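## Task

Find the foam block, which sits in one of the six drawers belonging to the two short, narrow file cabinets (three drawers each), and set it on the desk. When finished, every drawer in the room must be completely closed, each cabinet must remain roughly at its original spot, and the robot must not have fallen or be left leaning (either of those means failure). Anything that stays in place only because the robot is holding it does not count.

## Robot and tools

ROBOT. A simulated Hello Robot Stretch 4: an omni-wheel base, one mast with a lift, a single arm that telescopes forward, a three-joint wrist and a two-finger gripper. It stands about 1.6 m tall; the base rim is within 0.23 m of the base origin. Loose objects may occasionally get nudged by outside forces.

FRAMES. Base frame: origin on the floor below the base centre, x forward, y left, z up. hand_pose (a point between the open fingertips) is reported in this frame; with all wrist joints at zero its axes equal the base axes, and the printed value may be slightly wrong. Odometry frame = base frame where the scene began; base_odometry counts wheel rotation only, so slip looks like travel. Heading runs -3.142 to 3.142, left positive.

execute_actions. Argument actions: a list holding exactly one action, or empty (then it only reports state and images). Argument cameras: list of head_camera, head_left_camera, head_right_camera, wrist_camera or all; omitted/null/all gives every camera, [] gives none; an unknown name rejects the call. An action contains base, joints or both, plus optional pace and contact_limits; alternatively {"end_of_arm": "enable_torque"} by itself.
- base: one relative command per action, measured from the base's last reported position. translate_m: straight drive in metres, forward positive, -2 to 2. strafe_m: sideways shift in metres, left positive, -2 to 2. rotate_rad: spin in place in radians, counter-clockwise (left) positive, -3.2 to 3.2.
- joints: an object of absolute joint targets keyed by name (not offsets). lift_m 0 to 1.2 (tolerance ±0.004); arm_m extension 0 to 0.55 (±0.004); wrist_yaw_rad -1.134 to 4.276 (±0.02; 0 points forward, positive turns left, 3.14 is stowed, beyond 3.4 the arm may obstruct); wrist_pitch_rad -1.117 to 4.259 (±0.05; 0 level, 1.57 pointing down); wrist_roll_rad -1.117 to 4.259 (±0.02; 0 puts fingers level, positive turns clockwise viewed from behind); gripper_m -0.038 to 0.141 (±0.004; fingertip gap, negative means fingers squeeze each other). Out-of-range joint targets are clipped and this is reported; other bad values or unknown keys reject the whole call with no motion.
- pace: slow, default, fast or max. Base speeds 0.1/0.3/0.4/0.6 m/s and turning 1/2/3/4 rad/s respectively; with lift above 0.2 these are further capped, down to 0.3 m/s and 1 rad/s at lift 1.2.
- contact_limits: only arm_m, 0 (gentlest) to 0.75 (firmest), default 0.5; sets how much force the arm may use before halting.
All motions in an action start together. A joint or base not mentioned may still be driving toward a previous target without being reported.

wait: seconds, 0 to 10; nothing new commanded, returns state and images.
zoom_image: camera name plus region [x0, y0, x1, y1] in pixels of that camera's latest full image, top-left origin, at most 504 by 504.
finished_scene: pass the current scene number; irreversible; the result reports success and gives the next task. Replying without any tool call ends everything.

RESULT LINES. base_status / joint_status: done (for the base: wheels turned the full amount, even if slipping); off_target (stopped short, may still push); contact_stop_at_<key> (blocked; lift, arm or wheels go slack, a slack lift can sag and a slack base can roll); limit_stop_at_<name>, e.g. limit_stop_at_tilt (leaning beyond 6 degrees; lift, arm and wheels slack and unresponsive until upright) or limit_stop_at_own_body (self-collision; you may move away from the body); torque_fault (a wrist or gripper motor overloaded and went limp; send enable_torque). After a stop the old target is dropped; slack parts hold again once commanded. on_its_own lists uncommanded events; its 'held at' is the held target, not the actual position. If any call reports a stop, later calls in that same reply are skipped. lidar_m: 12 distances in metres, 30-degree sectors, first straight ahead then counter-clockwise (4th left, 7th rear, 10th right); '-' means nothing seen or closer than 0.25 m; it senses from about 0.15 m up, so table tops register, and it may miss glass, thin legs and things behind. wrist_depth_mm: 7x7 grid of median depths, 100 to 2000 mm, read from top left; '-' is invalid; the robot's own body appears. turned_by_wheels vs turned_by_imu: a gap above roughly 0.1 rad means a collision or slip, and heading error is about their difference. base_tilt: forward and right positive, in degrees, with a fixed bias up to about 1.5. motor_effort: percent of max, positive toward higher joint values, bracket = peak in last action; wheel_0/1/2 positive turns the base right; an effort outside its rest range suggests pushing or carrying.

GRIPPING. Command gripper_m smaller than the object's width; lower values squeeze harder and pull the object inward by up to a third of the shortfall. Only a clear gripper_m effort change (at commands of 0 or more) indicates a firm hold. Fingertips jammed on a surface below: raise the lift.

CAMERAS. head_camera on the mast top looks forward and down (rotate the base to look around); head_left_camera and head_right_camera are fisheyes beside it aiming more steeply down and showing the base and arm; wrist_camera looks along the fingers, fingertips near the bottom of its image. Calibration (K, distortion, T_world_to_cam mapping the base frame to the camera) is approximate; wrist camera pose error grows with arm pose.

CAUTIONS. Start by unfolding with lift_m 0.4 and wrist_yaw_rad 0 in one action. Self-collision is likely with pitch below -0.2 combined with roll below -0.4 or above 4. Carrying over 1 kg with arm_m above 0.2 while driving or turning, especially fast, can tip the robot; so can strong steady pushes or pulls, worse with a high gripper or high contact limit. Pressing the gripper against things via base or arm moves causes torque faults. Avoid dropping objects, slamming drawers, shoving cabinets, and hard impacts. Close every drawer fully and release the object before finishing. Shorter robot motion time is better.

Each tool is called after "Emit:" as name(argument=value, ...) on one line, values as JSON.

## Session

Emit:
execute_actions(actions=[])

Scene clock: 0.00 s.
base_odometry: x=+0.000 y=+0.000 heading=+0.000 (m, m, rad; odometry frame)
turned_by_wheels: +0.000 (rad since the last result)
turned_by_imu: +0.000 (rad since the last result)
base_tilt: forward=-0.3 right=-0.1 (deg)
lidar_m: 1.90 2.04 2.00 2.44 2.00 1.47 1.56 2.00 1.91 2.06 1.26 1.16
base_status: not commanded
joint_positions: lift_m=+0.208 arm_m=-0.003 wrist_yaw_rad=+3.196 wrist_pitch_rad=-0.014 wrist_roll_rad=-0.009 gripper_m=+0.057
joint_status: not commanded
motor_effort: lift_m=+20 arm_m=-1 wrist_yaw_rad=+1 wrist_pitch_rad=-8 wrist_roll_rad=+0 gripper_m=-1 wheel_0=+0 wheel_1=+0 wheel_2=+0 (%)
hand_pose: x=-0.1245 y=+0.0716 z=+0.3899 quat_wxyz=(-0.027, +0.007, -0.004, +1.000) (m; base frame)
wrist_depth_mm: - 138 137 - - 1863 1661 / - - 136 - 1756 1537 1708 / - 105 136 1863 1661 1537 1756 / - 116 137 1863 1618 1576 1708 / 142 140 - 1983 1661 1499 1708 / 204 1618 212 1576 196 1464 1397 / 206 1025 960 153 1025 904 976
pictures: head_camera, head_left_camera, head_right_camera, wrist_camera
Images, in order (width x height): head_camera 420x560, head_left_camera 420x672, head_right_camera 420x672, wrist_camera 616x392.

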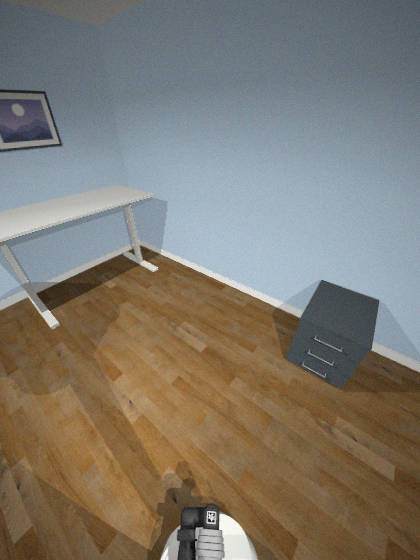

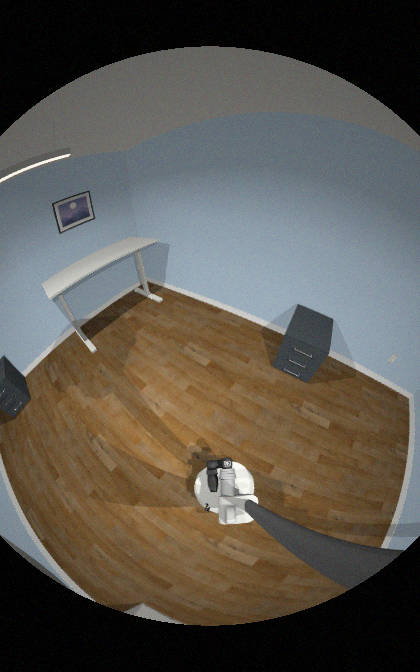

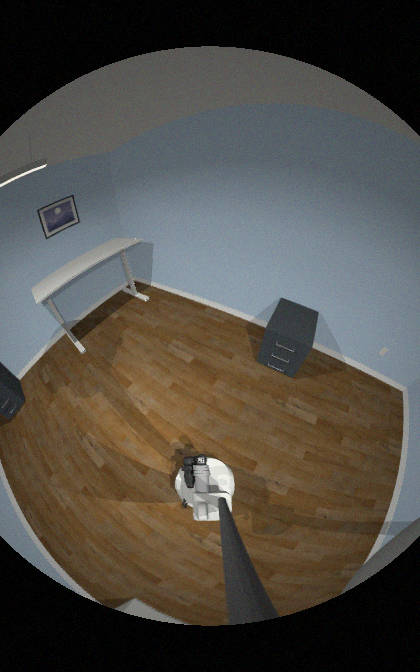

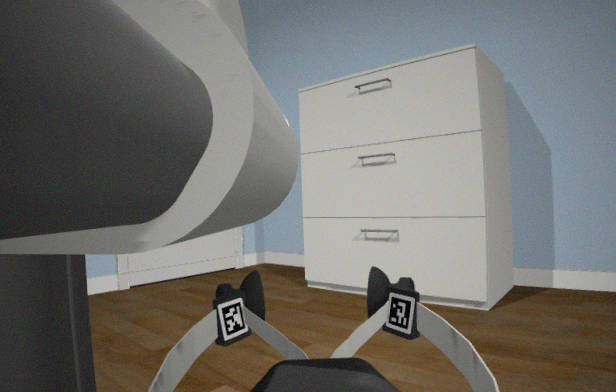

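Emit:
execute_actions(actions=[{"base":{"rotate_rad":-0.61},"joints":{"lift_m":0.4,"wrist_yaw_rad":0,"wrist_roll_rad":1.57,"gripper_m":0.1}}], cameras=[])

Emit:
execute_actions(actions=[{"base":{"translate_m":0.5}}], cameras=["head_camera","wrist_camera"])

Scene clock: 6.90 s.
base_odometry: x=+0.000 y=+0.000 heading=-0.610 (m, m, rad; odometry frame)
turned_by_wheels: -0.610 (rad since the last result)
turned_by_imu: -0.622 (rad since the last result)
base_tilt: forward=-0.3 right=-0.1 (deg)
lidar_m: 1.16 1.86 2.10 2.02 2.43 2.04 1.47 1.52 2.04 1.90 1.98 1.86
base_status: done
joint_positions: lift_m=+0.400 arm_m=-0.003 wrist_yaw_rad=+0.000 wrist_pitch_rad=-0.014 wrist_roll_rad=+1.570 gripper_m=+0.100
joint_status: all done
motor_effort: lift_m=+23(22) arm_m=+0(1) wrist_yaw_rad=+0(5) wrist_pitch_rad=-8(8) wrist_roll_rad=+0(5) gripper_m=+2(1) wheel_0=+2(5) wheel_1=+1(3) wheel_2=+0(7) (%)
hand_pose: x=+0.4568 y=-0.0873 z=+0.5821 quat_wxyz=(+0.707, +0.707, -0.005, +0.005) (m; base frame)
wrist_depth_mm: 1537 1618 1576 1661 1576 1138 820 / 1576 1576 1618 1576 1618 1160 820 / 1576 1576 1576 1576 1537 1138 831 / 1576 1576 1576 1618 1025 1008 866 / 1537 1618 1618 1618 991 991 866 / 1537 1618 215 1618 216 1025 866 / 1618 1576 1576 152 1618 1098 842
pictures: none
No camera images: the call's "cameras" was empty. Leave "cameras" out to get every camera's image.

Scene clock: 10.03 s.
base_odometry: x=+0.410 y=-0.286 heading=-0.610 (m, m, rad; odometry frame)
turned_by_wheels: +0.000 (rad since the last result)
turned_by_imu: +0.000 (rad since the last result)
base_tilt: forward=-0.3 right=-0.1 (deg)
lidar_m: 0.66 0.73 1.81 1.99 2.69 2.56 1.95 2.04 2.05 1.88 1.85 0.74
base_status: done
joint_positions: lift_m=+0.400 arm_m=-0.003 wrist_yaw_rad=+0.000 wrist_pitch_rad=-0.014 wrist_roll_rad=+1.570 gripper_m=+0.100
joint_status: not commanded
motor_effort: lift_m=+23(23) arm_m=-1(1) wrist_yaw_rad=+1(0) wrist_pitch_rad=-8(9) wrist_roll_rad=+1(1) gripper_m=+2(3) wheel_0=+1(5) wheel_1=+1(0) wheel_2=+0(6) (%)
hand_pose: x=+0.4568 y=-0.0874 z=+0.5821 quat_wxyz=(+0.707, +0.707, -0.005, +0.005) (m; base frame)
wrist_depth_mm: 1098 1042 1078 1060 1118 1060 798 / 1098 1060 1078 1060 1078 1060 831 / 1060 1042 1078 1060 488 488 492 / 1078 1078 1060 1060 488 492 488 / 1078 1042 1060 1042 488 492 488 / 1078 1060 214 1060 216 488 492 / 1060 1078 1060 152 488 484 488
pictures: head_camera, wrist_camera
camera_calibration (this result's frames):
wrist_camera: T_world_to_cam=[[0.0188285, 0.0205293, -0.999612, 0.582048], [0.0359671, 0.999128, 0.0211968, 0.124391], [0.999176, -0.0363522, 0.0180737, -0.247642], [0, 0, 0, 1]] pos_world=[0.232005, -0.145234, 0.583661]
Images, in order (width x height): head_camera 420x560, wrist_camera 616x392.

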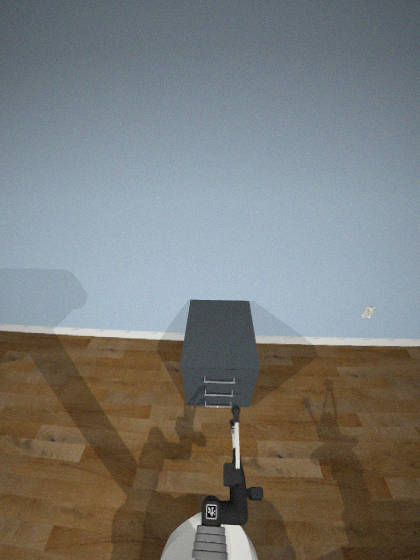

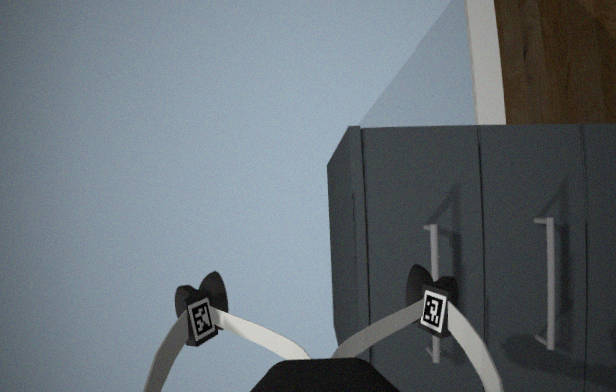

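Emit:
execute_actions(actions=[{"base":{"strafe_m":0.055},"joints":{"lift_m":0.25,"arm_m":0.12}}], cameras=["wrist_camera"])

Emit:
execute_actions(actions=[{"joints":{"arm_m":0.235},"contact_limits":{"arm_m":0.2}}], cameras=["wrist_camera"])

Emit:
execute_actions(actions=[{"joints":{"gripper_m":-0.02}}], cameras=[])

Emit:
execute_actions(actions=[{"base":{"translate_m":-0.28},"pace":"slow"}], cameras=["head_camera","wrist_camera"])

Scene clock: 14.87 s.
base_odometry: x=+0.441 y=-0.241 heading=-0.610 (m, m, rad; odometry frame)
turned_by_wheels: +0.000 (rad since the last result)
turned_by_imu: +0.001 (rad since the last result)
base_tilt: forward=-0.3 right=-0.1 (deg)
lidar_m: 0.67 1.31 1.81 1.95 2.63 2.57 1.99 2.05 2.08 1.96 1.84 0.71
base_status: done
joint_positions: lift_m=+0.250 arm_m=+0.119 wrist_yaw_rad=+0.000 wrist_pitch_rad=-0.014 wrist_roll_rad=+1.570 gripper_m=+0.100
joint_status: all done
motor_effort: lift_m=+18(20) arm_m=+5(1) wrist_yaw_rad=+1(2) wrist_pitch_rad=-8(9) wrist_roll_rad=+0(0) gripper_m=+1(0) wheel_0=-1(5) wheel_1=-2(6) wheel_2=-1(3) (%)
hand_pose: x=+0.5785 y=-0.0874 z=+0.4326 quat_wxyz=(+0.707, +0.707, -0.005, +0.005) (m; base frame)
wrist_depth_mm: 946 946 946 946 946 854 603 / 946 931 366 368 368 368 370 / 946 931 364 366 368 366 368 / 946 946 366 364 364 366 370 / 946 960 366 364 366 366 368 / 946 946 213 362 216 364 362 / 946 931 364 152 364 364 364
pictures: wrist_camera
camera_calibration (this result's frames):
wrist_camera: T_world_to_cam=[[0.0189733, 0.020594, -0.999608, 0.430216], [0.0359846, 0.999126, 0.0212671, 0.123147], [0.999172, -0.036374, 0.0182157, -0.366667], [0, 0, 0, 1]] pos_world=[0.353769, -0.145236, 0.434107]
Images, in order (width x height): wrist_camera 616x392.

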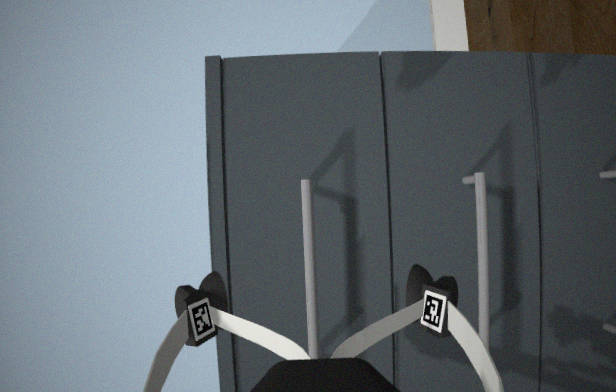

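Scene clock: 16.23 s.
base_odometry: x=+0.441 y=-0.241 heading=-0.610 (m, m, rad; odometry frame)
turned_by_wheels: +0.000 (rad since the last result)
turned_by_imu: +0.001 (rad since the last result)
base_tilt: forward=-0.3 right=-0.1 (deg)
lidar_m: 0.68 1.30 1.80 1.94 2.66 2.58 1.98 2.01 2.10 1.95 1.86 0.74
base_status: not commanded
joint_positions: lift_m=+0.250 arm_m=+0.234 wrist_yaw_rad=+0.000 wrist_pitch_rad=-0.014 wrist_roll_rad=+1.570 gripper_m=+0.100
joint_status: all done
motor_effort: lift_m=+18(17) arm_m=+5(3) wrist_yaw_rad=+1(1) wrist_pitch_rad=-9(9) wrist_roll_rad=+0(0) gripper_m=+0(1) wheel_0=-1(1) wheel_1=-1(2) wheel_2=-1(1) (%)
contact_limits: arm_m 0.2
hand_pose: x=+0.6935 y=-0.0874 z=+0.4326 quat_wxyz=(+0.707, +0.707, -0.005, +0.005) (m; base frame)
wrist_depth_mm: 831 820 250 251 251 252 - / 809 842 252 252 252 252 250 / 820 820 250 250 251 250 252 / 809 831 250 249 250 251 251 / 820 820 249 249 250 250 251 / 831 820 213 248 216 249 249 / 820 820 247 152 248 249 -
pictures: wrist_camera
camera_calibration (this result's frames):
wrist_camera: T_world_to_cam=[[0.0189855, 0.0206008, -0.999608, 0.42803], [0.0360628, 0.999123, 0.0212758, 0.118973], [0.999169, -0.0364526, 0.0182259, -0.481571], [0, 0, 0, 1]] pos_world=[0.468754, -0.145241, 0.434107]
Images, in order (width x height): wrist_camera 616x392.

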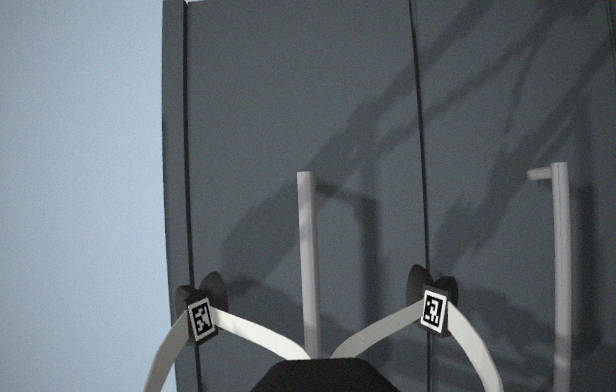

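Scene clock: 18.17 s.
base_odometry: x=+0.441 y=-0.241 heading=-0.610 (m, m, rad; odometry frame)
turned_by_wheels: +0.000 (rad since the last result)
turned_by_imu: +0.001 (rad since the last result)
base_tilt: forward=-0.3 right=-0.1 (deg)
lidar_m: 0.68 1.32 1.79 1.95 2.64 2.57 1.97 2.05 2.08 1.95 1.84 0.70
base_status: not commanded
joint_positions: lift_m=+0.250 arm_m=+0.234 wrist_yaw_rad=+0.001 wrist_pitch_rad=-0.016 wrist_roll_rad=+1.570 gripper_m=-0.019
joint_status: all done
motor_effort: lift_m=+17(18) arm_m=+3(5) wrist_yaw_rad=-2(2) wrist_pitch_rad=-3(8) wrist_roll_rad=+0(0) gripper_m=-17(19) wheel_0=-1(0) wheel_1=-2(2) wheel_2=-1(1) (%)
hand_pose: x=+0.6938 y=-0.0872 z=+0.4331 quat_wxyz=(+0.707, +0.707, -0.005, +0.006) (m; base frame)
wrist_depth_mm: 820 820 247 246 247 252 - / 831 831 246 244 246 253 251 / 831 831 245 246 244 250 250 / 831 842 244 245 246 249 249 / 831 831 244 243 245 250 249 / 831 820 244 209 186 248 249 / 820 809 243 196 243 248 -
pictures: none
No camera images: the call's "cameras" was empty. Leave "cameras" out to get every camera's image.

Scene clock: 22.27 s.
base_odometry: x=+0.212 y=-0.081 heading=-0.611 (m, m, rad; odometry frame)
turned_by_wheels: -0.001 (rad since the last result)
turned_by_imu: +0.000 (rad since the last result)
base_tilt: forward=-0.3 right=-0.1 (deg)
lidar_m: 0.69 1.63 2.05 1.96 2.49 2.27 1.71 1.74 2.09 1.93 2.05 0.71
base_status: done
joint_positions: lift_m=+0.250 arm_m=+0.234 wrist_yaw_rad=-0.005 wrist_pitch_rad=-0.016 wrist_roll_rad=+1.570 gripper_m=-0.020
joint_status: not commanded
on_its_own: wrist_yaw_rad is at rest, and its effort (+16) is outside its rest range (-13 to +13)
motor_effort: lift_m=+17(18) arm_m=+4(3) wrist_yaw_rad=+16(17) wrist_pitch_rad=-2(2) wrist_roll_rad=+0(0) gripper_m=-13(16) wheel_0=-7(7) wheel_1=-3(6) wheel_2=-2(5) (%)
hand_pose: x=+0.6933 y=-0.0890 z=+0.4331 quat_wxyz=(+0.707, +0.707, -0.008, +0.004) (m; base frame)
wrist_depth_mm: 1138 1138 248 248 248 854 621 / 1118 1118 248 247 247 809 597 / 1098 1118 246 246 247 539 539 / 1118 1118 244 244 246 535 539 / 1118 1138 244 244 243 535 535 / 1098 1138 241 208 186 530 535 / 1118 1138 241 196 242 525 530
pictures: head_camera, wrist_camera
camera_calibration (this result's frames):
wrist_camera: T_world_to_cam=[[0.0210974, 0.0204878, -0.999567, 0.427152], [0.0413869, 0.998915, 0.0213479, 0.116775], [0.99892, -0.0418194, 0.0202266, -0.482587], [0, 0, 0, 1]] pos_world=[0.468221, -0.145581, 0.434235]
Images, in order (width x height): head_camera 420x560, wrist_camera 616x392.

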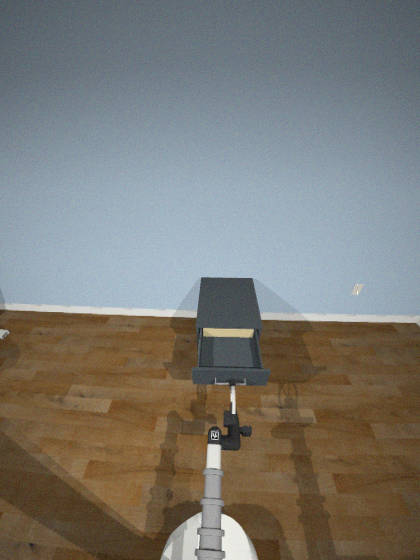

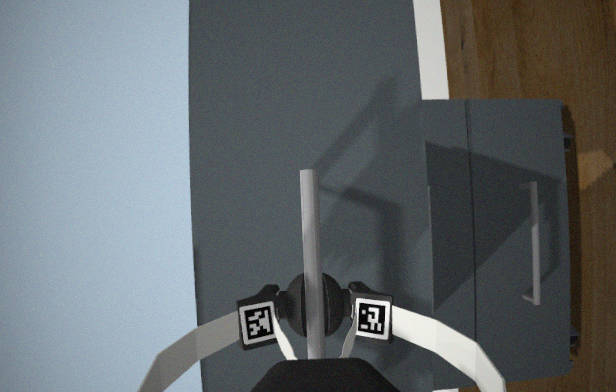

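Emit:
execute_actions(actions=[{"base":{"translate_m":0.29},"pace":"slow"}], cameras=[])

Emit:
execute_actions(actions=[{"joints":{"gripper_m":0.1}}], cameras=[])

Emit:
execute_actions(actions=[{"joints":{"arm_m":0.12}}], cameras=[])

Emit:
execute_actions(actions=[{"joints":{"lift_m":0.1}}], cameras=[])

Emit:
execute_actions(actions=[{"joints":{"arm_m":0.228},"contact_limits":{"arm_m":0.2}}], cameras=["wrist_camera"])

Emit:
execute_actions(actions=[{"joints":{"gripper_m":-0.02}}], cameras=[])

Emit:
execute_actions(actions=[{"base":{"translate_m":-0.27},"pace":"slow"}], cameras=["head_camera"])

Scene clock: 29.97 s.
base_odometry: x=+0.449 y=-0.247 heading=-0.610 (m, m, rad; odometry frame)
turned_by_wheels: +0.000 (rad since the last result)
turned_by_imu: +0.003 (rad since the last result)
base_tilt: forward=-0.3 right=-0.1 (deg)
lidar_m: 0.66 1.31 1.77 1.94 2.63 2.61 2.01 2.06 2.08 1.96 1.82 0.70
base_status: done
joint_positions: lift_m=+0.250 arm_m=+0.234 wrist_yaw_rad=+0.001 wrist_pitch_rad=-0.016 wrist_roll_rad=+1.570 gripper_m=-0.020
joint_status: not commanded
motor_effort: lift_m=+17(17) arm_m=+4(4) wrist_yaw_rad=-1(17) wrist_pitch_rad=-2(3) wrist_roll_rad=+0(0) gripper_m=-11(15) wheel_0=+4(5) wheel_1=+3(8) wheel_2=-2(10) (%)
hand_pose: x=+0.6938 y=-0.0872 z=+0.4332 quat_wxyz=(+0.707, +0.707, -0.006, +0.006) (m; base frame)
wrist_depth_mm: 798 831 241 240 241 241 - / 831 820 240 241 239 241 242 / 809 820 241 240 239 239 240 / 809 820 240 239 240 239 240 / 809 820 237 239 238 239 240 / 831 809 239 204 187 238 237 / 831 809 238 193 237 236 -
pictures: none
No camera images: the call's "cameras" was empty. Leave "cameras" out to get every camera's image.

Scene clock: 31.90 s.
base_odometry: x=+0.449 y=-0.247 heading=-0.610 (m, m, rad; odometry frame)
turned_by_wheels: +0.000 (rad since the last result)
turned_by_imu: +0.001 (rad since the last result)
base_tilt: forward=-0.3 right=-0.1 (deg)
lidar_m: 0.66 1.32 1.75 1.95 2.67 2.56 1.96 2.05 2.08 1.95 1.82 0.73
base_status: not commanded
joint_positions: lift_m=+0.250 arm_m=+0.234 wrist_yaw_rad=-0.002 wrist_pitch_rad=-0.016 wrist_roll_rad=+1.570 gripper_m=+0.100
joint_status: all done
motor_effort: lift_m=+17(17) arm_m=+4(4) wrist_yaw_rad=+6(6) wrist_pitch_rad=-4(3) wrist_roll_rad=+0(0) gripper_m=+0(14) wheel_0=+3(4) wheel_1=+2(3) wheel_2=-2(2) (%)
hand_pose: x=+0.6936 y=-0.0879 z=+0.4330 quat_wxyz=(+0.707, +0.707, -0.006, +0.005) (m; base frame)
wrist_depth_mm: 820 809 242 242 243 243 - / 820 820 240 242 242 243 242 / 820 820 239 240 241 242 241 / 820 831 240 242 240 241 240 / 831 809 239 239 239 240 240 / 809 820 238 204 195 240 238 / 798 798 236 163 237 239 -
pictures: none
No camera images: the call's "cameras" was empty. Leave "cameras" out to get every camera's image.

Scene clock: 33.27 s.
base_odometry: x=+0.450 y=-0.247 heading=-0.610 (m, m, rad; odometry frame)
turned_by_wheels: +0.000 (rad since the last result)
turned_by_imu: +0.001 (rad since the last result)
base_tilt: forward=-0.3 right=-0.1 (deg)
lidar_m: 0.64 1.29 1.81 1.94 2.65 2.59 2.00 2.03 2.07 1.94 1.84 0.72
base_status: not commanded
joint_positions: lift_m=+0.250 arm_m=+0.121 wrist_yaw_rad=+0.000 wrist_pitch_rad=-0.014 wrist_roll_rad=+1.570 gripper_m=+0.100
joint_status: all done
motor_effort: lift_m=+18(18) arm_m=-5(1) wrist_yaw_rad=+2(7) wrist_pitch_rad=-7(11) wrist_roll_rad=+0(0) gripper_m=-2(3) wheel_0=+2(3) wheel_1=+2(2) wheel_2=+0(2) (%)
hand_pose: x=+0.5802 y=-0.0874 z=+0.4325 quat_wxyz=(+0.707, +0.707, -0.005, +0.005) (m; base frame)
wrist_depth_mm: 946 931 946 917 931 788 580 / 946 931 355 355 357 357 359 / 917 931 355 355 353 357 355 / 946 946 355 353 353 357 353 / 931 946 353 355 353 351 353 / 946 917 213 351 216 353 355 / 931 931 351 151 351 349 353
pictures: none
No camera images: the call's "cameras" was empty. Leave "cameras" out to get every camera's image.

Scene clock: 34.97 s.
base_odometry: x=+0.450 y=-0.247 heading=-0.610 (m, m, rad; odometry frame)
turned_by_wheels: +0.000 (rad since the last result)
turned_by_imu: +0.001 (rad since the last result)
base_tilt: forward=-0.3 right=-0.1 (deg)
lidar_m: 0.66 1.31 1.81 1.95 2.66 2.59 2.01 2.05 2.06 1.95 1.84 0.72
base_status: not commanded
joint_positions: lift_m=+0.100 arm_m=+0.121 wrist_yaw_rad=+0.000 wrist_pitch_rad=-0.014 wrist_roll_rad=+1.570 gripper_m=+0.100
joint_status: all done
motor_effort: lift_m=+18(20) arm_m=-4(5) wrist_yaw_rad=+1(2) wrist_pitch_rad=-9(8) wrist_roll_rad=+0(0) gripper_m=+0(5) wheel_0=+2(2) wheel_1=+2(2) wheel_2=+0(0) (%)
hand_pose: x=+0.5802 y=-0.0874 z=+0.2825 quat_wxyz=(+0.707, +0.707, -0.005, +0.005) (m; base frame)
wrist_depth_mm: 946 931 946 946 917 504 397 / 917 355 355 355 357 357 379 / 353 353 355 357 355 357 389 / 931 349 351 355 353 353 364 / 931 353 355 351 353 357 355 / 931 349 214 351 216 351 353 / 634 351 351 152 351 351 353
pictures: none
No camera images: the call's "cameras" was empty. Leave "cameras" out to get every camera's image.

Scene clock: 36.30 s.
base_odometry: x=+0.450 y=-0.247 heading=-0.610 (m, m, rad; odometry frame)
turned_by_wheels: +0.000 (rad since the last result)
turned_by_imu: +0.001 (rad since the last result)
base_tilt: forward=-0.3 right=-0.1 (deg)
lidar_m: 0.67 1.31 1.77 1.94 2.63 2.60 1.99 2.05 2.08 1.95 1.83 0.71
base_status: not commanded
joint_positions: lift_m=+0.100 arm_m=+0.227 wrist_yaw_rad=+0.000 wrist_pitch_rad=-0.014 wrist_roll_rad=+1.570 gripper_m=+0.100
joint_status: all done
motor_effort: lift_m=+17(17) arm_m=+5(3) wrist_yaw_rad=+1(1) wrist_pitch_rad=-8(9) wrist_roll_rad=+0(1) gripper_m=-4(1) wheel_0=+2(2) wheel_1=+2(2) wheel_2=+0(0) (%)
contact_limits: arm_m 0.2
hand_pose: x=+0.6865 y=-0.0874 z=+0.2825 quat_wxyz=(+0.707, +0.707, -0.005, +0.005) (m; base frame)
wrist_depth_mm: 248 248 249 250 250 248 - / 247 248 248 249 249 249 249 / 246 247 248 249 250 248 248 / 246 248 248 247 247 248 250 / 245 247 246 247 248 247 247 / 245 245 213 246 216 246 247 / 245 244 246 151 245 245 -
pictures: wrist_camera
camera_calibration (this result's frames):
wrist_camera: T_world_to_cam=[[0.0188815, 0.0206073, -0.999609, 0.278262], [0.0360665, 0.999123, 0.0212786, 0.122415], [0.999171, -0.0364542, 0.0181217, -0.471815], [0, 0, 0, 1]] pos_world=[0.461754, -0.145241, 0.284099]
Images, in order (width x height): wrist_camera 616x392.

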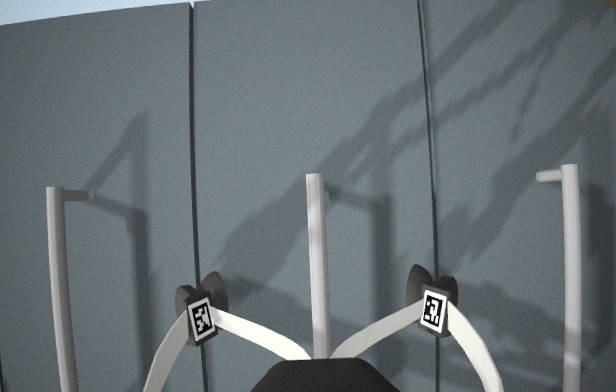

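Scene clock: 38.23 s.
base_odometry: x=+0.450 y=-0.247 heading=-0.610 (m, m, rad; odometry frame)
turned_by_wheels: +0.000 (rad since the last result)
turned_by_imu: +0.001 (rad since the last result)
base_tilt: forward=-0.3 right=-0.1 (deg)
lidar_m: 0.66 1.30 1.78 1.95 2.65 2.58 1.99 2.03 2.06 1.95 1.82 0.70
base_status: not commanded
joint_positions: lift_m=+0.100 arm_m=+0.227 wrist_yaw_rad=+0.001 wrist_pitch_rad=-0.012 wrist_roll_rad=+1.570 gripper_m=-0.019
joint_status: all done
motor_effort: lift_m=+18(18) arm_m=+3(5) wrist_yaw_rad=-2(4) wrist_pitch_rad=-13(13) wrist_roll_rad=+0(0) gripper_m=-19(19) wheel_0=+2(2) wheel_1=+1(2) wheel_2=+0(0) (%)
hand_pose: x=+0.6869 y=-0.0872 z=+0.2820 quat_wxyz=(+0.707, +0.707, -0.004, +0.005) (m; base frame)
wrist_depth_mm: 249 249 243 244 245 249 - / 248 248 243 243 244 248 249 / 247 245 243 241 244 250 249 / 245 246 241 242 242 249 247 / 244 244 242 241 241 248 248 / 244 244 242 204 185 247 247 / 229 244 238 195 241 149 -
pictures: none
No camera images: the call's "cameras" was empty. Leave "cameras" out to get every camera's image.

Scene clock: 42.23 s.
base_odometry: x=+0.228 y=-0.092 heading=-0.612 (m, m, rad; odometry frame)
turned_by_wheels: -0.001 (rad since the last result)
turned_by_imu: +0.000 (rad since the last result)
base_tilt: forward=-0.3 right=-0.1 (deg)
lidar_m: 0.67 1.61 2.02 1.94 2.50 2.28 1.74 1.73 2.08 1.94 2.02 0.71
base_status: done
joint_positions: lift_m=+0.100 arm_m=+0.227 wrist_yaw_rad=-0.005 wrist_pitch_rad=-0.012 wrist_roll_rad=+1.570 gripper_m=-0.020
joint_status: not commanded
on_its_own: wrist_yaw_rad is at rest, and its effort (+16) is outside its rest range (-13 to +13)
motor_effort: lift_m=+18(18) arm_m=+3(4) wrist_yaw_rad=+16(17) wrist_pitch_rad=-13(14) wrist_roll_rad=+1(1) gripper_m=-16(16) wheel_0=-7(8) wheel_1=-3(2) wheel_2=-3(5) (%)
hand_pose: x=+0.6863 y=-0.0890 z=+0.2820 quat_wxyz=(+0.707, +0.707, -0.006, +0.002) (m; base frame)
wrist_depth_mm: 1098 1118 245 245 247 544 394 / 1098 1098 243 244 245 549 397 / 1078 521 242 243 244 530 410 / 1118 525 242 241 243 525 402 / 1098 525 241 241 243 521 415 / 1078 1078 239 205 185 525 415 / 1078 1098 238 196 239 469 415
pictures: head_camera
Images, in order (width x height): head_camera 420x560.

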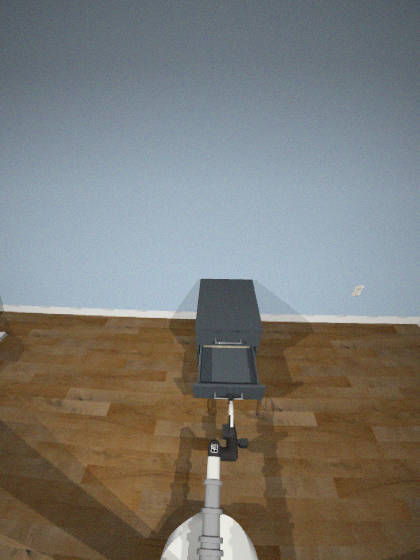

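Empty. Bottom: handle z≈0.125.

Emit:
execute_actions(actions=[{"base":{"translate_m":0.278},"pace":"slow"}], cameras=[])

Emit:
execute_actions(actions=[{"joints":{"gripper_m":0.1}}], cameras=[])

Emit:
execute_actions(actions=[{"joints":{"arm_m":0.12}}], cameras=[])

Emit:
execute_actions(actions=[{"joints":{"lift_m":0.02,"wrist_pitch_rad":0.3}}], cameras=["wrist_camera"])

Scene clock: 49.30 s.
base_odometry: x=+0.456 y=-0.252 heading=-0.611 (m, m, rad; odometry frame)
turned_by_wheels: +0.000 (rad since the last result)
turned_by_imu: +0.003 (rad since the last result)
base_tilt: forward=-0.3 right=-0.1 (deg)
lidar_m: 0.65 1.30 1.80 1.92 2.64 2.59 1.99 2.03 2.07 1.95 1.81 0.71
base_status: done
joint_positions: lift_m=+0.100 arm_m=+0.227 wrist_yaw_rad=+0.001 wrist_pitch_rad=-0.012 wrist_roll_rad=+1.570 gripper_m=-0.020
joint_status: not commanded
motor_effort: lift_m=+18(18) arm_m=+4(4) wrist_yaw_rad=-3(17) wrist_pitch_rad=-14(13) wrist_roll_rad=+0(0) gripper_m=-11(17) wheel_0=+5(3) wheel_1=+1(3) wheel_2=-1(5) (%)
hand_pose: x=+0.6869 y=-0.0870 z=+0.2820 quat_wxyz=(+0.707, +0.707, -0.004, +0.005) (m; base frame)
wrist_depth_mm: 239 239 239 240 241 242 - / 239 240 239 239 240 241 242 / 237 237 238 239 240 241 242 / 238 238 238 238 240 239 240 / 237 237 238 238 238 239 239 / 236 236 236 202 185 238 239 / 236 236 236 194 237 237 -
pictures: none
No camera images: the call's "cameras" was empty. Leave "cameras" out to get every camera's image.

Scene clock: 51.23 s.
base_odometry: x=+0.456 y=-0.252 heading=-0.611 (m, m, rad; odometry frame)
turned_by_wheels: +0.000 (rad since the last result)
turned_by_imu: +0.001 (rad since the last result)
base_tilt: forward=-0.3 right=-0.1 (deg)
lidar_m: 0.65 1.30 1.78 1.95 2.65 2.59 1.99 2.04 2.07 1.95 1.83 0.69
base_status: not commanded
joint_positions: lift_m=+0.100 arm_m=+0.227 wrist_yaw_rad=-0.001 wrist_pitch_rad=-0.013 wrist_roll_rad=+1.570 gripper_m=+0.100
joint_status: all done
motor_effort: lift_m=+18(18) arm_m=+3(4) wrist_yaw_rad=+5(5) wrist_pitch_rad=-13(13) wrist_roll_rad=+0(0) gripper_m=+1(14) wheel_0=+3(5) wheel_1=+0(1) wheel_2=-1(1) (%)
hand_pose: x=+0.6867 y=-0.0878 z=+0.2821 quat_wxyz=(+0.707, +0.707, -0.005, +0.004) (m; base frame)
wrist_depth_mm: 240 241 242 241 242 244 - / 239 241 240 240 241 243 243 / 239 239 240 240 240 242 241 / 237 238 240 240 240 240 241 / 236 237 238 238 239 238 239 / 235 237 238 202 195 238 239 / 236 237 209 172 237 237 -
pictures: none
No camera images: the call's "cameras" was empty. Leave "cameras" out to get every camera's image.

Scene clock: 52.57 s.
base_odometry: x=+0.456 y=-0.252 heading=-0.611 (m, m, rad; odometry frame)
turned_by_wheels: +0.000 (rad since the last result)
turned_by_imu: +0.000 (rad since the last result)
base_tilt: forward=-0.3 right=-0.1 (deg)
lidar_m: 0.65 1.29 1.77 1.95 2.64 2.60 2.00 2.05 2.06 1.95 1.81 0.69
base_status: not commanded
joint_positions: lift_m=+0.100 arm_m=+0.121 wrist_yaw_rad=+0.000 wrist_pitch_rad=-0.014 wrist_roll_rad=+1.570 gripper_m=+0.100
joint_status: all done
motor_effort: lift_m=+18(18) arm_m=-5(2) wrist_yaw_rad=+1(6) wrist_pitch_rad=-8(13) wrist_roll_rad=+0(0) gripper_m=+1(1) wheel_0=+2(4) wheel_1=-1(0) wheel_2=+0(1) (%)
hand_pose: x=+0.5802 y=-0.0874 z=+0.2824 quat_wxyz=(+0.707, +0.707, -0.005, +0.005) (m; base frame)
wrist_depth_mm: 931 931 917 946 904 508 392 / 353 347 347 347 347 351 377 / 345 349 347 345 351 349 347 / 347 345 347 347 345 347 359 / 345 345 345 343 345 345 345 / 917 343 214 343 217 347 347 / 627 342 343 152 342 343 343
pictures: none
No camera images: the call's "cameras" was empty. Leave "cameras" out to get every camera's image.

Scene clock: 53.90 s.
base_odometry: x=+0.456 y=-0.252 heading=-0.611 (m, m, rad; odometry frame)
turned_by_wheels: +0.000 (rad since the last result)
turned_by_imu: +0.001 (rad since the last result)
base_tilt: forward=-0.3 right=-0.1 (deg)
lidar_m: 0.65 1.31 1.78 1.94 2.64 2.59 2.00 2.06 2.05 1.94 1.82 0.73
base_status: not commanded
joint_positions: lift_m=+0.020 arm_m=+0.121 wrist_yaw_rad=+0.000 wrist_pitch_rad=+0.302 wrist_roll_rad=+1.570 gripper_m=+0.100
joint_status: all done
motor_effort: lift_m=+18(22) arm_m=-5(5) wrist_yaw_rad=+1(2) wrist_pitch_rad=-7(6) wrist_roll_rad=+0(0) gripper_m=-3(0) wheel_0=+2(2) wheel_1=+0(0) wheel_2=+1(0) (%)
hand_pose: x=+0.5672 y=-0.0874 z=+0.1126 quat_wxyz=(+0.699, +0.699, +0.106, -0.106) (m; base frame)
wrist_depth_mm: 788 854 904 535 322 225 - / 300 319 347 373 324 229 189 / 300 317 345 370 330 232 191 / 296 317 340 370 336 235 193 / 294 317 334 366 340 235 194 / 291 314 215 364 216 215 194 / 293 310 336 152 322 215 -
pictures: wrist_camera
camera_calibration (this result's frames):
wrist_camera: T_world_to_cam=[[-0.292838, 0.0206216, -0.95594, 0.282556], [0.0409736, 0.99912, 0.00900145, 0.128956], [0.955284, -0.0365324, -0.293425, -0.289509], [0, 0, 0, 1]] pos_world=[0.354023, -0.145246, 0.183996]
Images, in order (width x height): wrist_camera 616x392.

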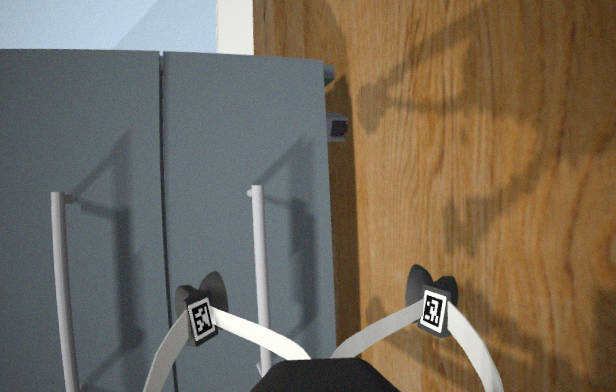

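Emit:
execute_actions(actions=[{"joints":{"arm_m":0.228,"lift_m":0.035},"contact_limits":{"arm_m":0.2}}], cameras=["wrist_camera"])

Emit:
execute_actions(actions=[{"joints":{"gripper_m":-0.02}}], cameras=[])

Emit:
execute_actions(actions=[{"base":{"translate_m":-0.27},"pace":"slow"}], cameras=["head_camera"])

Scene clock: 57.90 s.
base_odometry: x=+0.456 y=-0.252 heading=-0.611 (m, m, rad; odometry frame)
turned_by_wheels: +0.000 (rad since the last result)
turned_by_imu: +0.002 (rad since the last result)
base_tilt: forward=-0.3 right=-0.1 (deg)
lidar_m: 0.64 1.31 1.79 1.95 2.66 2.60 2.01 2.05 2.08 1.94 1.82 0.71
base_status: not commanded
joint_positions: lift_m=+0.035 arm_m=+0.216 wrist_yaw_rad=-0.002 wrist_pitch_rad=+0.301 wrist_roll_rad=+1.569 gripper_m=+0.100
joint_status: arm_m contact_stop (moved +0.096 of +0.107); the others done
on_its_own: arm_m is slack since a contact_stop (your +0.228 is given up)
motor_effort: lift_m=+20(17) arm_m=+0(13) wrist_yaw_rad=+7(18) wrist_pitch_rad=-4(5) wrist_roll_rad=+0(1) gripper_m=+1(2) wheel_0=+3(3) wheel_1=+1(1) wheel_2=-3(7) (%)
contact_limits: arm_m 0.2
hand_pose: x=+0.6627 y=-0.0880 z=+0.1278 quat_wxyz=(+0.700, +0.699, +0.105, -0.107) (m; base frame)
wrist_depth_mm: 220 234 251 271 309 245 - / 219 232 250 271 300 248 205 / 218 233 251 270 304 251 208 / 217 230 251 263 306 255 208 / 216 229 248 259 287 254 210 / 214 228 212 263 216 232 211 / 214 224 243 150 285 232 -
pictures: wrist_camera
camera_calibration (this result's frames):
wrist_camera: T_world_to_cam=[[-0.291561, 0.0208226, -0.956326, 0.324206], [0.0428891, 0.999042, 0.00867685, 0.124236], [0.95559, -0.0384862, -0.292175, -0.376843], [0, 0, 0, 1]] pos_world=[0.449305, -0.145371, 0.198864]
Images, in order (width x height): wrist_camera 616x392.

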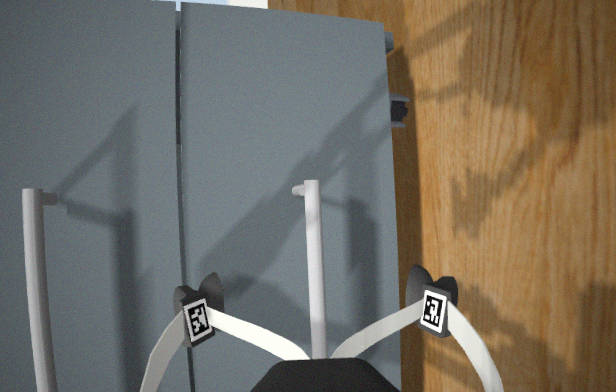

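not run: a stop came earlier in this reply.

not run: a stop came earlier in this reply.

Emit:
execute_actions(actions=[{"joints":{"gripper_m":0.05,"arm_m":0.205}}], cameras=[])

Emit:
execute_actions(actions=[{"joints":{"arm_m":0.218}}], cameras=[])

Emit:
execute_actions(actions=[{"joints":{"gripper_m":-0.02}}], cameras=[])

Emit:
execute_actions(actions=[{"base":{"translate_m":-0.27},"pace":"slow"}], cameras=["head_camera"])

Scene clock: 61.47 s.
base_odometry: x=+0.456 y=-0.252 heading=-0.611 (m, m, rad; odometry frame)
turned_by_wheels: +0.000 (rad since the last result)
turned_by_imu: +0.001 (rad since the last result)
base_tilt: forward=-0.3 right=-0.1 (deg)
lidar_m: 0.64 1.31 1.77 1.93 2.63 2.60 2.00 2.05 2.07 1.95 1.81 0.70
base_status: not commanded
joint_positions: lift_m=+0.035 arm_m=+0.206 wrist_yaw_rad=+0.000 wrist_pitch_rad=+0.302 wrist_roll_rad=+1.570 gripper_m=+0.050
joint_status: all done
motor_effort: lift_m=+20(21) arm_m=-5(7) wrist_yaw_rad=+2(7) wrist_pitch_rad=-8(6) wrist_roll_rad=+1(0) gripper_m=-3(2) wheel_0=+2(4) wheel_1=+0(1) wheel_2=-1(3) (%)
hand_pose: x=+0.6522 y=-0.0875 z=+0.1274 quat_wxyz=(+0.699, +0.699, +0.106, -0.106) (m; base frame)
wrist_depth_mm: 228 242 260 285 320 244 - / 228 243 259 282 315 247 204 / 227 242 259 278 304 251 208 / 226 239 259 276 304 253 209 / 224 239 259 273 309 254 209 / 223 237 214 272 196 254 210 / 209 236 253 163 310 232 -
pictures: none
No camera images: the call's "cameras" was empty. Leave "cameras" out to get every camera's image.

Scene clock: 62.10 s.
base_odometry: x=+0.456 y=-0.252 heading=-0.611 (m, m, rad; odometry frame)
turned_by_wheels: +0.000 (rad since the last result)
turned_by_imu: +0.000 (rad since the last result)
base_tilt: forward=-0.3 right=-0.1 (deg)
lidar_m: 0.66 1.29 1.77 1.94 2.65 2.60 1.99 2.05 2.09 1.93 1.83 0.71
base_status: not commanded
joint_positions: lift_m=+0.035 arm_m=+0.217 wrist_yaw_rad=+0.000 wrist_pitch_rad=+0.302 wrist_roll_rad=+1.570 gripper_m=+0.050
joint_status: all done
motor_effort: lift_m=+20(20) arm_m=+5(10) wrist_yaw_rad=+2(2) wrist_pitch_rad=-7(6) wrist_roll_rad=+0(1) gripper_m=-3(4) wheel_0=+3(3) wheel_1=+0(0) wheel_2=-1(1) (%)
hand_pose: x=+0.6635 y=-0.0875 z=+0.1274 quat_wxyz=(+0.699, +0.699, +0.106, -0.106) (m; base frame)
wrist_depth_mm: 218 232 249 270 307 243 - / 217 232 249 270 301 247 204 / 216 230 249 267 303 250 206 / 216 230 248 260 306 252 209 / 216 229 248 259 286 253 208 / 213 227 213 259 196 255 210 / 213 226 245 163 283 231 -
pictures: none
No camera images: the call's "cameras" was empty. Leave "cameras" out to get every camera's image.

Scene clock: 63.53 s.
base_odometry: x=+0.456 y=-0.252 heading=-0.611 (m, m, rad; odometry frame)
turned_by_wheels: +0.000 (rad since the last result)
turned_by_imu: +0.001 (rad since the last result)
base_tilt: forward=-0.3 right=-0.1 (deg)
lidar_m: 0.66 1.30 1.78 1.95 2.63 2.60 2.00 2.06 2.08 1.96 1.80 0.72
base_status: not commanded
joint_positions: lift_m=+0.035 arm_m=+0.217 wrist_yaw_rad=+0.001 wrist_pitch_rad=+0.303 wrist_roll_rad=+1.570 gripper_m=-0.019
joint_status: all done
motor_effort: lift_m=+20(20) arm_m=+3(5) wrist_yaw_rad=-1(2) wrist_pitch_rad=-9(9) wrist_roll_rad=+0(1) gripper_m=-20(21) wheel_0=+2(2) wheel_1=+0(0) wheel_2=+0(1) (%)
hand_pose: x=+0.6637 y=-0.0872 z=+0.1272 quat_wxyz=(+0.699, +0.699, +0.107, -0.106) (m; base frame)
wrist_depth_mm: 219 231 249 267 300 241 - / 216 231 247 266 297 246 203 / 216 232 246 265 301 249 206 / 216 229 245 258 304 251 208 / 214 229 247 256 283 254 209 / 213 227 237 207 188 253 209 / 213 223 236 185 281 221 -
pictures: none
No camera images: the call's "cameras" was empty. Leave "cameras" out to get every camera's image.

Scene clock: 67.53 s.
base_odometry: x=+0.235 y=-0.097 heading=-0.612 (m, m, rad; odometry frame)
turned_by_wheels: -0.001 (rad since the last result)
turned_by_imu: +0.000 (rad since the last result)
base_tilt: forward=-0.3 right=-0.1 (deg)
lidar_m: 0.67 1.59 2.05 1.93 2.50 2.30 1.71 1.77 2.09 1.96 2.05 0.71
base_status: done
joint_positions: lift_m=+0.035 arm_m=+0.217 wrist_yaw_rad=-0.006 wrist_pitch_rad=+0.303 wrist_roll_rad=+1.570 gripper_m=-0.019
joint_status: not commanded
on_its_own: wrist_yaw_rad is at rest, and its effort (+17) is outside its rest range (-13 to +13)
motor_effort: lift_m=+20(20) arm_m=+3(4) wrist_yaw_rad=+17(17) wrist_pitch_rad=-10(10) wrist_roll_rad=+1(1) gripper_m=-16(21) wheel_0=-6(7) wheel_1=-2(9) wheel_2=-2(9) (%)
hand_pose: x=+0.6632 y=-0.0890 z=+0.1271 quat_wxyz=(+0.699, +0.699, +0.105, -0.109) (m; base frame)
wrist_depth_mm: 976 1025 249 270 309 243 - / 931 1025 248 268 298 247 204 / 455 488 247 265 301 250 207 / 455 480 245 259 306 253 208 / 449 477 246 257 283 252 208 / 442 477 240 206 186 254 209 / 445 466 208 185 281 221 -
pictures: head_camera
Images, in order (width x height): head_camera 420x560.

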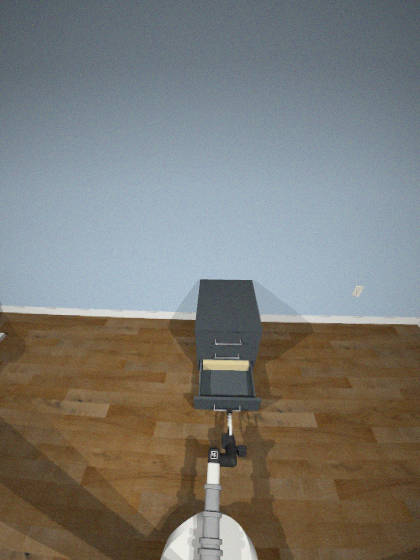

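Empty. Close and turn to the other.

Emit:
execute_actions(actions=[{"base":{"translate_m":0.277},"pace":"slow"}], cameras=[])

Emit:
execute_actions(actions=[{"joints":{"gripper_m":0.06}}], cameras=[])

Emit:
execute_actions(actions=[{"base":{"translate_m":-0.5},"joints":{"arm_m":0.0}}], cameras=["head_camera"])

Emit:
execute_actions(actions=[{"base":{"rotate_rad":1.57},"joints":{"lift_m":0.25,"wrist_pitch_rad":0,"gripper_m":0.1}}], cameras=["head_camera"])

Scene clock: 73.83 s.
base_odometry: x=+0.462 y=-0.256 heading=-0.612 (m, m, rad; odometry frame)
turned_by_wheels: +0.000 (rad since the last result)
turned_by_imu: +0.002 (rad since the last result)
base_tilt: forward=-0.3 right=-0.1 (deg)
lidar_m: 0.63 1.28 1.77 1.94 2.65 2.62 2.04 2.07 2.09 1.95 1.80 0.72
base_status: done
joint_positions: lift_m=+0.035 arm_m=+0.217 wrist_yaw_rad=+0.000 wrist_pitch_rad=+0.304 wrist_roll_rad=+1.570 gripper_m=-0.020
joint_status: not commanded
motor_effort: lift_m=+20(20) arm_m=+4(3) wrist_yaw_rad=+0(17) wrist_pitch_rad=-13(13) wrist_roll_rad=+0(1) gripper_m=-10(21) wheel_0=+3(5) wheel_1=+2(2) wheel_2=-4(8) (%)
hand_pose: x=+0.6636 y=-0.0873 z=+0.1268 quat_wxyz=(+0.699, +0.699, +0.107, -0.107) (m; base frame)
wrist_depth_mm: 212 226 244 263 293 242 - / 211 224 243 260 297 245 203 / 210 224 241 259 303 249 207 / 210 224 240 253 281 252 208 / 208 223 240 254 279 252 208 / 207 222 236 208 186 252 208 / 207 217 232 220 274 221 -
pictures: none
No camera images: the call's "cameras" was empty. Leave "cameras" out to get every camera's image.

Scene clock: 75.37 s.
base_odometry: x=+0.462 y=-0.256 heading=-0.612 (m, m, rad; odometry frame)
turned_by_wheels: +0.000 (rad since the last result)
turned_by_imu: +0.000 (rad since the last result)
base_tilt: forward=-0.3 right=-0.1 (deg)
lidar_m: 0.64 1.30 1.78 1.96 2.66 2.62 2.00 2.05 2.08 1.95 1.80 0.70
base_status: not commanded
joint_positions: lift_m=+0.035 arm_m=+0.217 wrist_yaw_rad=+0.000 wrist_pitch_rad=+0.304 wrist_roll_rad=+1.570 gripper_m=+0.060
joint_status: all done
motor_effort: lift_m=+20(20) arm_m=+3(3) wrist_yaw_rad=+1(0) wrist_pitch_rad=-13(14) wrist_roll_rad=+1(0) gripper_m=-1(13) wheel_0=+1(3) wheel_1=+1(2) wheel_2=-3(3) (%)
hand_pose: x=+0.6636 y=-0.0875 z=+0.1269 quat_wxyz=(+0.699, +0.699, +0.107, -0.107) (m; base frame)
wrist_depth_mm: 213 226 244 263 297 242 - / 211 226 242 263 297 245 202 / 211 225 242 258 300 248 206 / 210 223 240 252 279 253 208 / 208 223 238 254 279 252 208 / 207 221 213 253 199 241 208 / 207 219 236 151 277 230 -
pictures: none
No camera images: the call's "cameras" was empty. Leave "cameras" out to get every camera's image.

Scene clock: 78.53 s.
base_odometry: x=+0.052 y=+0.031 heading=-0.612 (m, m, rad; odometry frame)
turned_by_wheels: +0.000 (rad since the last result)
turned_by_imu: +0.002 (rad since the last result)
base_tilt: forward=-0.3 right=-0.1 (deg)
lidar_m: 1.13 1.81 2.05 1.94 2.40 2.06 1.50 1.53 2.09 1.95 2.04 1.80
base_status: done
joint_positions: lift_m=+0.035 arm_m=+0.106 wrist_yaw_rad=+0.000 wrist_pitch_rad=+0.302 wrist_roll_rad=+1.570 gripper_m=+0.060
joint_status: arm_m limit_stop_at_own_body (moved -0.112 of -0.217)
on_its_own: lift_m is slack since a limit_stop_at_own_body; arm_m is slack since a limit_stop_at_own_body (your +0.000 is given up)
motor_effort: lift_m=+20(20) arm_m=+0(5) wrist_yaw_rad=+2(7) wrist_pitch_rad=-9(13) wrist_roll_rad=+0(1) gripper_m=+0(1) wheel_0=+0(3) wheel_1=-1(2) wheel_2=+0(8) (%)
hand_pose: x=+0.5521 y=-0.0875 z=+0.1273 quat_wxyz=(+0.699, +0.699, +0.107, -0.107) (m; base frame)
wrist_depth_mm: 1255 1336 1397 580 349 244 - / 1255 1308 1397 597 353 248 205 / 1229 820 878 603 359 252 208 / 741 778 842 621 364 253 210 / 741 778 831 621 364 255 209 / 723 768 215 634 198 244 210 / 1255 1281 1397 153 347 232 -
pictures: head_camera
Images, in order (width x height): head_camera 420x560.

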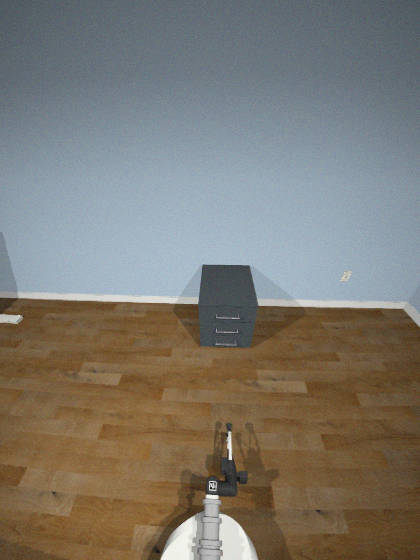

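not run: a stop came earlier in this reply.

Emit:
execute_actions(actions=[{"base":{"rotate_rad":1.57},"joints":{"lift_m":0.25,"arm_m":0.12,"wrist_pitch_rad":0,"gripper_m":0.1}}], cameras=["head_camera"])

Scene clock: 81.83 s.
base_odometry: x=+0.052 y=+0.031 heading=+0.958 (m, m, rad; odometry frame)
turned_by_wheels: +1.570 (rad since the last result)
turned_by_imu: +1.609 (rad since the last result)
base_tilt: forward=-0.3 right=-0.1 (deg)
lidar_m: 1.97 2.41 2.04 1.50 1.54 2.06 1.98 2.07 1.82 1.14 1.83 2.02
base_status: done
joint_positions: lift_m=+0.250 arm_m=+0.119 wrist_yaw_rad=+0.000 wrist_pitch_rad=+0.003 wrist_roll_rad=+1.570 gripper_m=+0.100
joint_status: all done
motor_effort: lift_m=+23(24) arm_m=+4(6) wrist_yaw_rad=+1(2) wrist_pitch_rad=-9(14) wrist_roll_rad=+0(1) gripper_m=+5(0) wheel_0=-1(7) wheel_1=-1(5) wheel_2=+2(8) (%)
hand_pose: x=+0.5786 y=-0.0874 z=+0.4272 quat_wxyz=(+0.707, +0.707, +0.001, -0.001) (m; base frame)
wrist_depth_mm: - - - - 1537 820 591 / - - - - 1576 831 591 / - - - - 1756 854 609 / - - - - 1756 866 615 / - - - - 1808 891 615 / - - 214 - 216 768 621 / - - - 152 1537 759 627
pictures: head_camera
Images, in order (width x height): head_camera 420x560.

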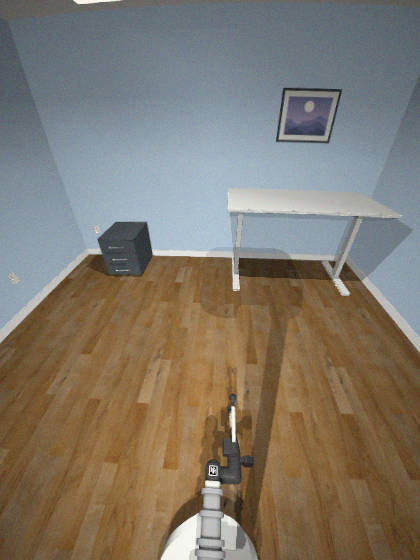

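Emit:
execute_actions(actions=[{"base":{"rotate_rad":-0.04}}], cameras=[])

Emit:
execute_actions(actions=[{"base":{"strafe_m":1.3},"pace":"fast"}], cameras=[])

Emit:
execute_actions(actions=[{"base":{"translate_m":1.2},"pace":"fast"}], cameras=["head_camera","wrist_camera"])

Scene clock: 85.07 s.
base_odometry: x=+0.052 y=+0.031 heading=+0.918 (m, m, rad; odometry frame)
turned_by_wheels: -0.040 (rad since the last result)
turned_by_imu: -0.040 (rad since the last result)
base_tilt: forward=-0.3 right=-0.1 (deg)
lidar_m: 1.95 2.40 2.07 1.53 1.51 2.10 2.00 2.02 1.83 1.16 1.80 2.02
base_status: done
joint_positions: lift_m=+0.250 arm_m=+0.119 wrist_yaw_rad=+0.000 wrist_pitch_rad=+0.003 wrist_roll_rad=+1.570 gripper_m=+0.100
joint_status: not commanded
motor_effort: lift_m=+23(23) arm_m=+5(4) wrist_yaw_rad=+1(0) wrist_pitch_rad=-10(9) wrist_roll_rad=+1(1) gripper_m=+2(2) wheel_0=+1(1) wheel_1=+2(2) wheel_2=-2(4) (%)
hand_pose: x=+0.5786 y=-0.0874 z=+0.4272 quat_wxyz=(+0.707, +0.707, +0.001, -0.001) (m; base frame)
wrist_depth_mm: - - - - 1576 809 597 / - - - - 1618 866 591 / - - - - 1661 866 597 / - - 1921 - 1708 866 615 / - - - - 1708 866 609 / - - 214 - 216 759 615 / - - - 152 1537 768 621
pictures: none
No camera images: the call's "cameras" was empty. Leave "cameras" out to get every camera's image.

Scene clock: 89.53 s.
base_odometry: x=-0.980 y=+0.822 heading=+0.917 (m, m, rad; odometry frame)
turned_by_wheels: +0.000 (rad since the last result)
turned_by_imu: -0.004 (rad since the last result)
base_tilt: forward=-0.3 right=-0.1 (deg)
lidar_m: 2.10 1.00 0.70 0.65 0.52 0.38 0.60 2.10 2.82 2.47 2.81 2.38
base_status: done
joint_positions: lift_m=+0.250 arm_m=+0.119 wrist_yaw_rad=+0.000 wrist_pitch_rad=+0.003 wrist_roll_rad=+1.570 gripper_m=+0.100
joint_status: not commanded
motor_effort: lift_m=+22(23) arm_m=+5(5) wrist_yaw_rad=+1(1) wrist_pitch_rad=-10(10) wrist_roll_rad=+1(1) gripper_m=+1(2) wheel_0=+0(11) wheel_1=-3(9) wheel_2=-1(2) (%)
hand_pose: x=+0.5786 y=-0.0874 z=+0.4272 quat_wxyz=(+0.707, +0.707, +0.001, -0.001) (m; base frame)
wrist_depth_mm: - - - - 1537 820 603 / - - - - 1576 842 585 / - - - - 1661 866 597 / - - - 1863 1708 866 615 / - - - 1808 1756 891 621 / - - 215 - 217 778 615 / - - - 152 1537 768 627
pictures: none
No camera images: the call's "cameras" was empty. Leave "cameras" out to get every camera's image.

Scene clock: 93.90 s.
base_odometry: x=-0.251 y=+1.775 heading=+0.917 (m, m, rad; odometry frame)
turned_by_wheels: +0.000 (rad since the last result)
turned_by_imu: -0.001 (rad since the last result)
base_tilt: forward=-0.3 right=-0.1 (deg)
lidar_m: 0.88 1.09 0.79 0.72 0.75 1.00 1.52 3.33 2.70 3.02 1.50 1.57
base_status: done
joint_positions: lift_m=+0.250 arm_m=+0.119 wrist_yaw_rad=+0.000 wrist_pitch_rad=+0.003 wrist_roll_rad=+1.570 gripper_m=+0.100
joint_status: not commanded
motor_effort: lift_m=+22(22) arm_m=+5(5) wrist_yaw_rad=+1(1) wrist_pitch_rad=-10(9) wrist_roll_rad=+0(0) gripper_m=-2(1) wheel_0=-2(7) wheel_1=-2(8) wheel_2=-1(11) (%)
hand_pose: x=+0.5786 y=-0.0874 z=+0.4272 quat_wxyz=(+0.707, +0.707, +0.001, -0.001) (m; base frame)
wrist_depth_mm: 1182 1182 1182 1182 1182 820 591 / 1160 1138 1182 1205 1182 820 591 / 1138 1160 1160 1160 597 603 603 / 1138 1138 1160 591 591 597 603 / 1138 1160 1138 591 580 591 597 / 1118 1138 214 580 216 585 591 / 1138 1118 1138 152 580 580 597
pictures: head_camera, wrist_camera
camera_calibration (this result's frames):
wrist_camera: T_world_to_cam=[[0.00187178, 0.0205482, -0.999787, 0.434857], [0.0364988, 0.999121, 0.0206028, 0.123287], [0.999332, -0.0365296, 0.00112016, -0.359463], [0, 0, 0, 1]] pos_world=[0.353909, -0.145246, 0.432627]
Images, in order (width x height): head_camera 420x560, wrist_camera 616x392.

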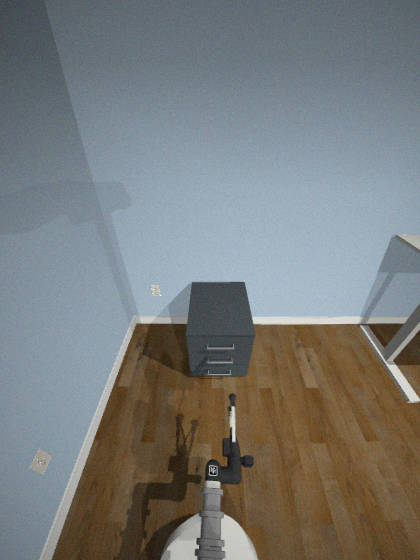

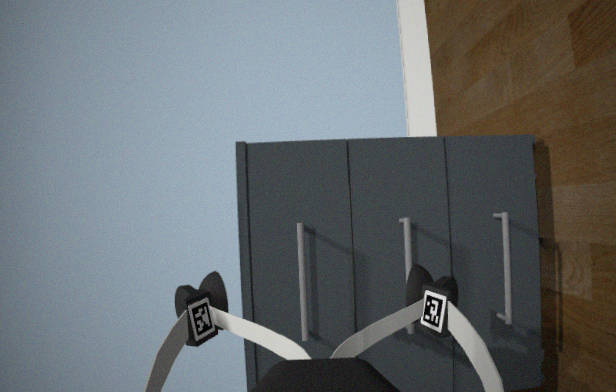

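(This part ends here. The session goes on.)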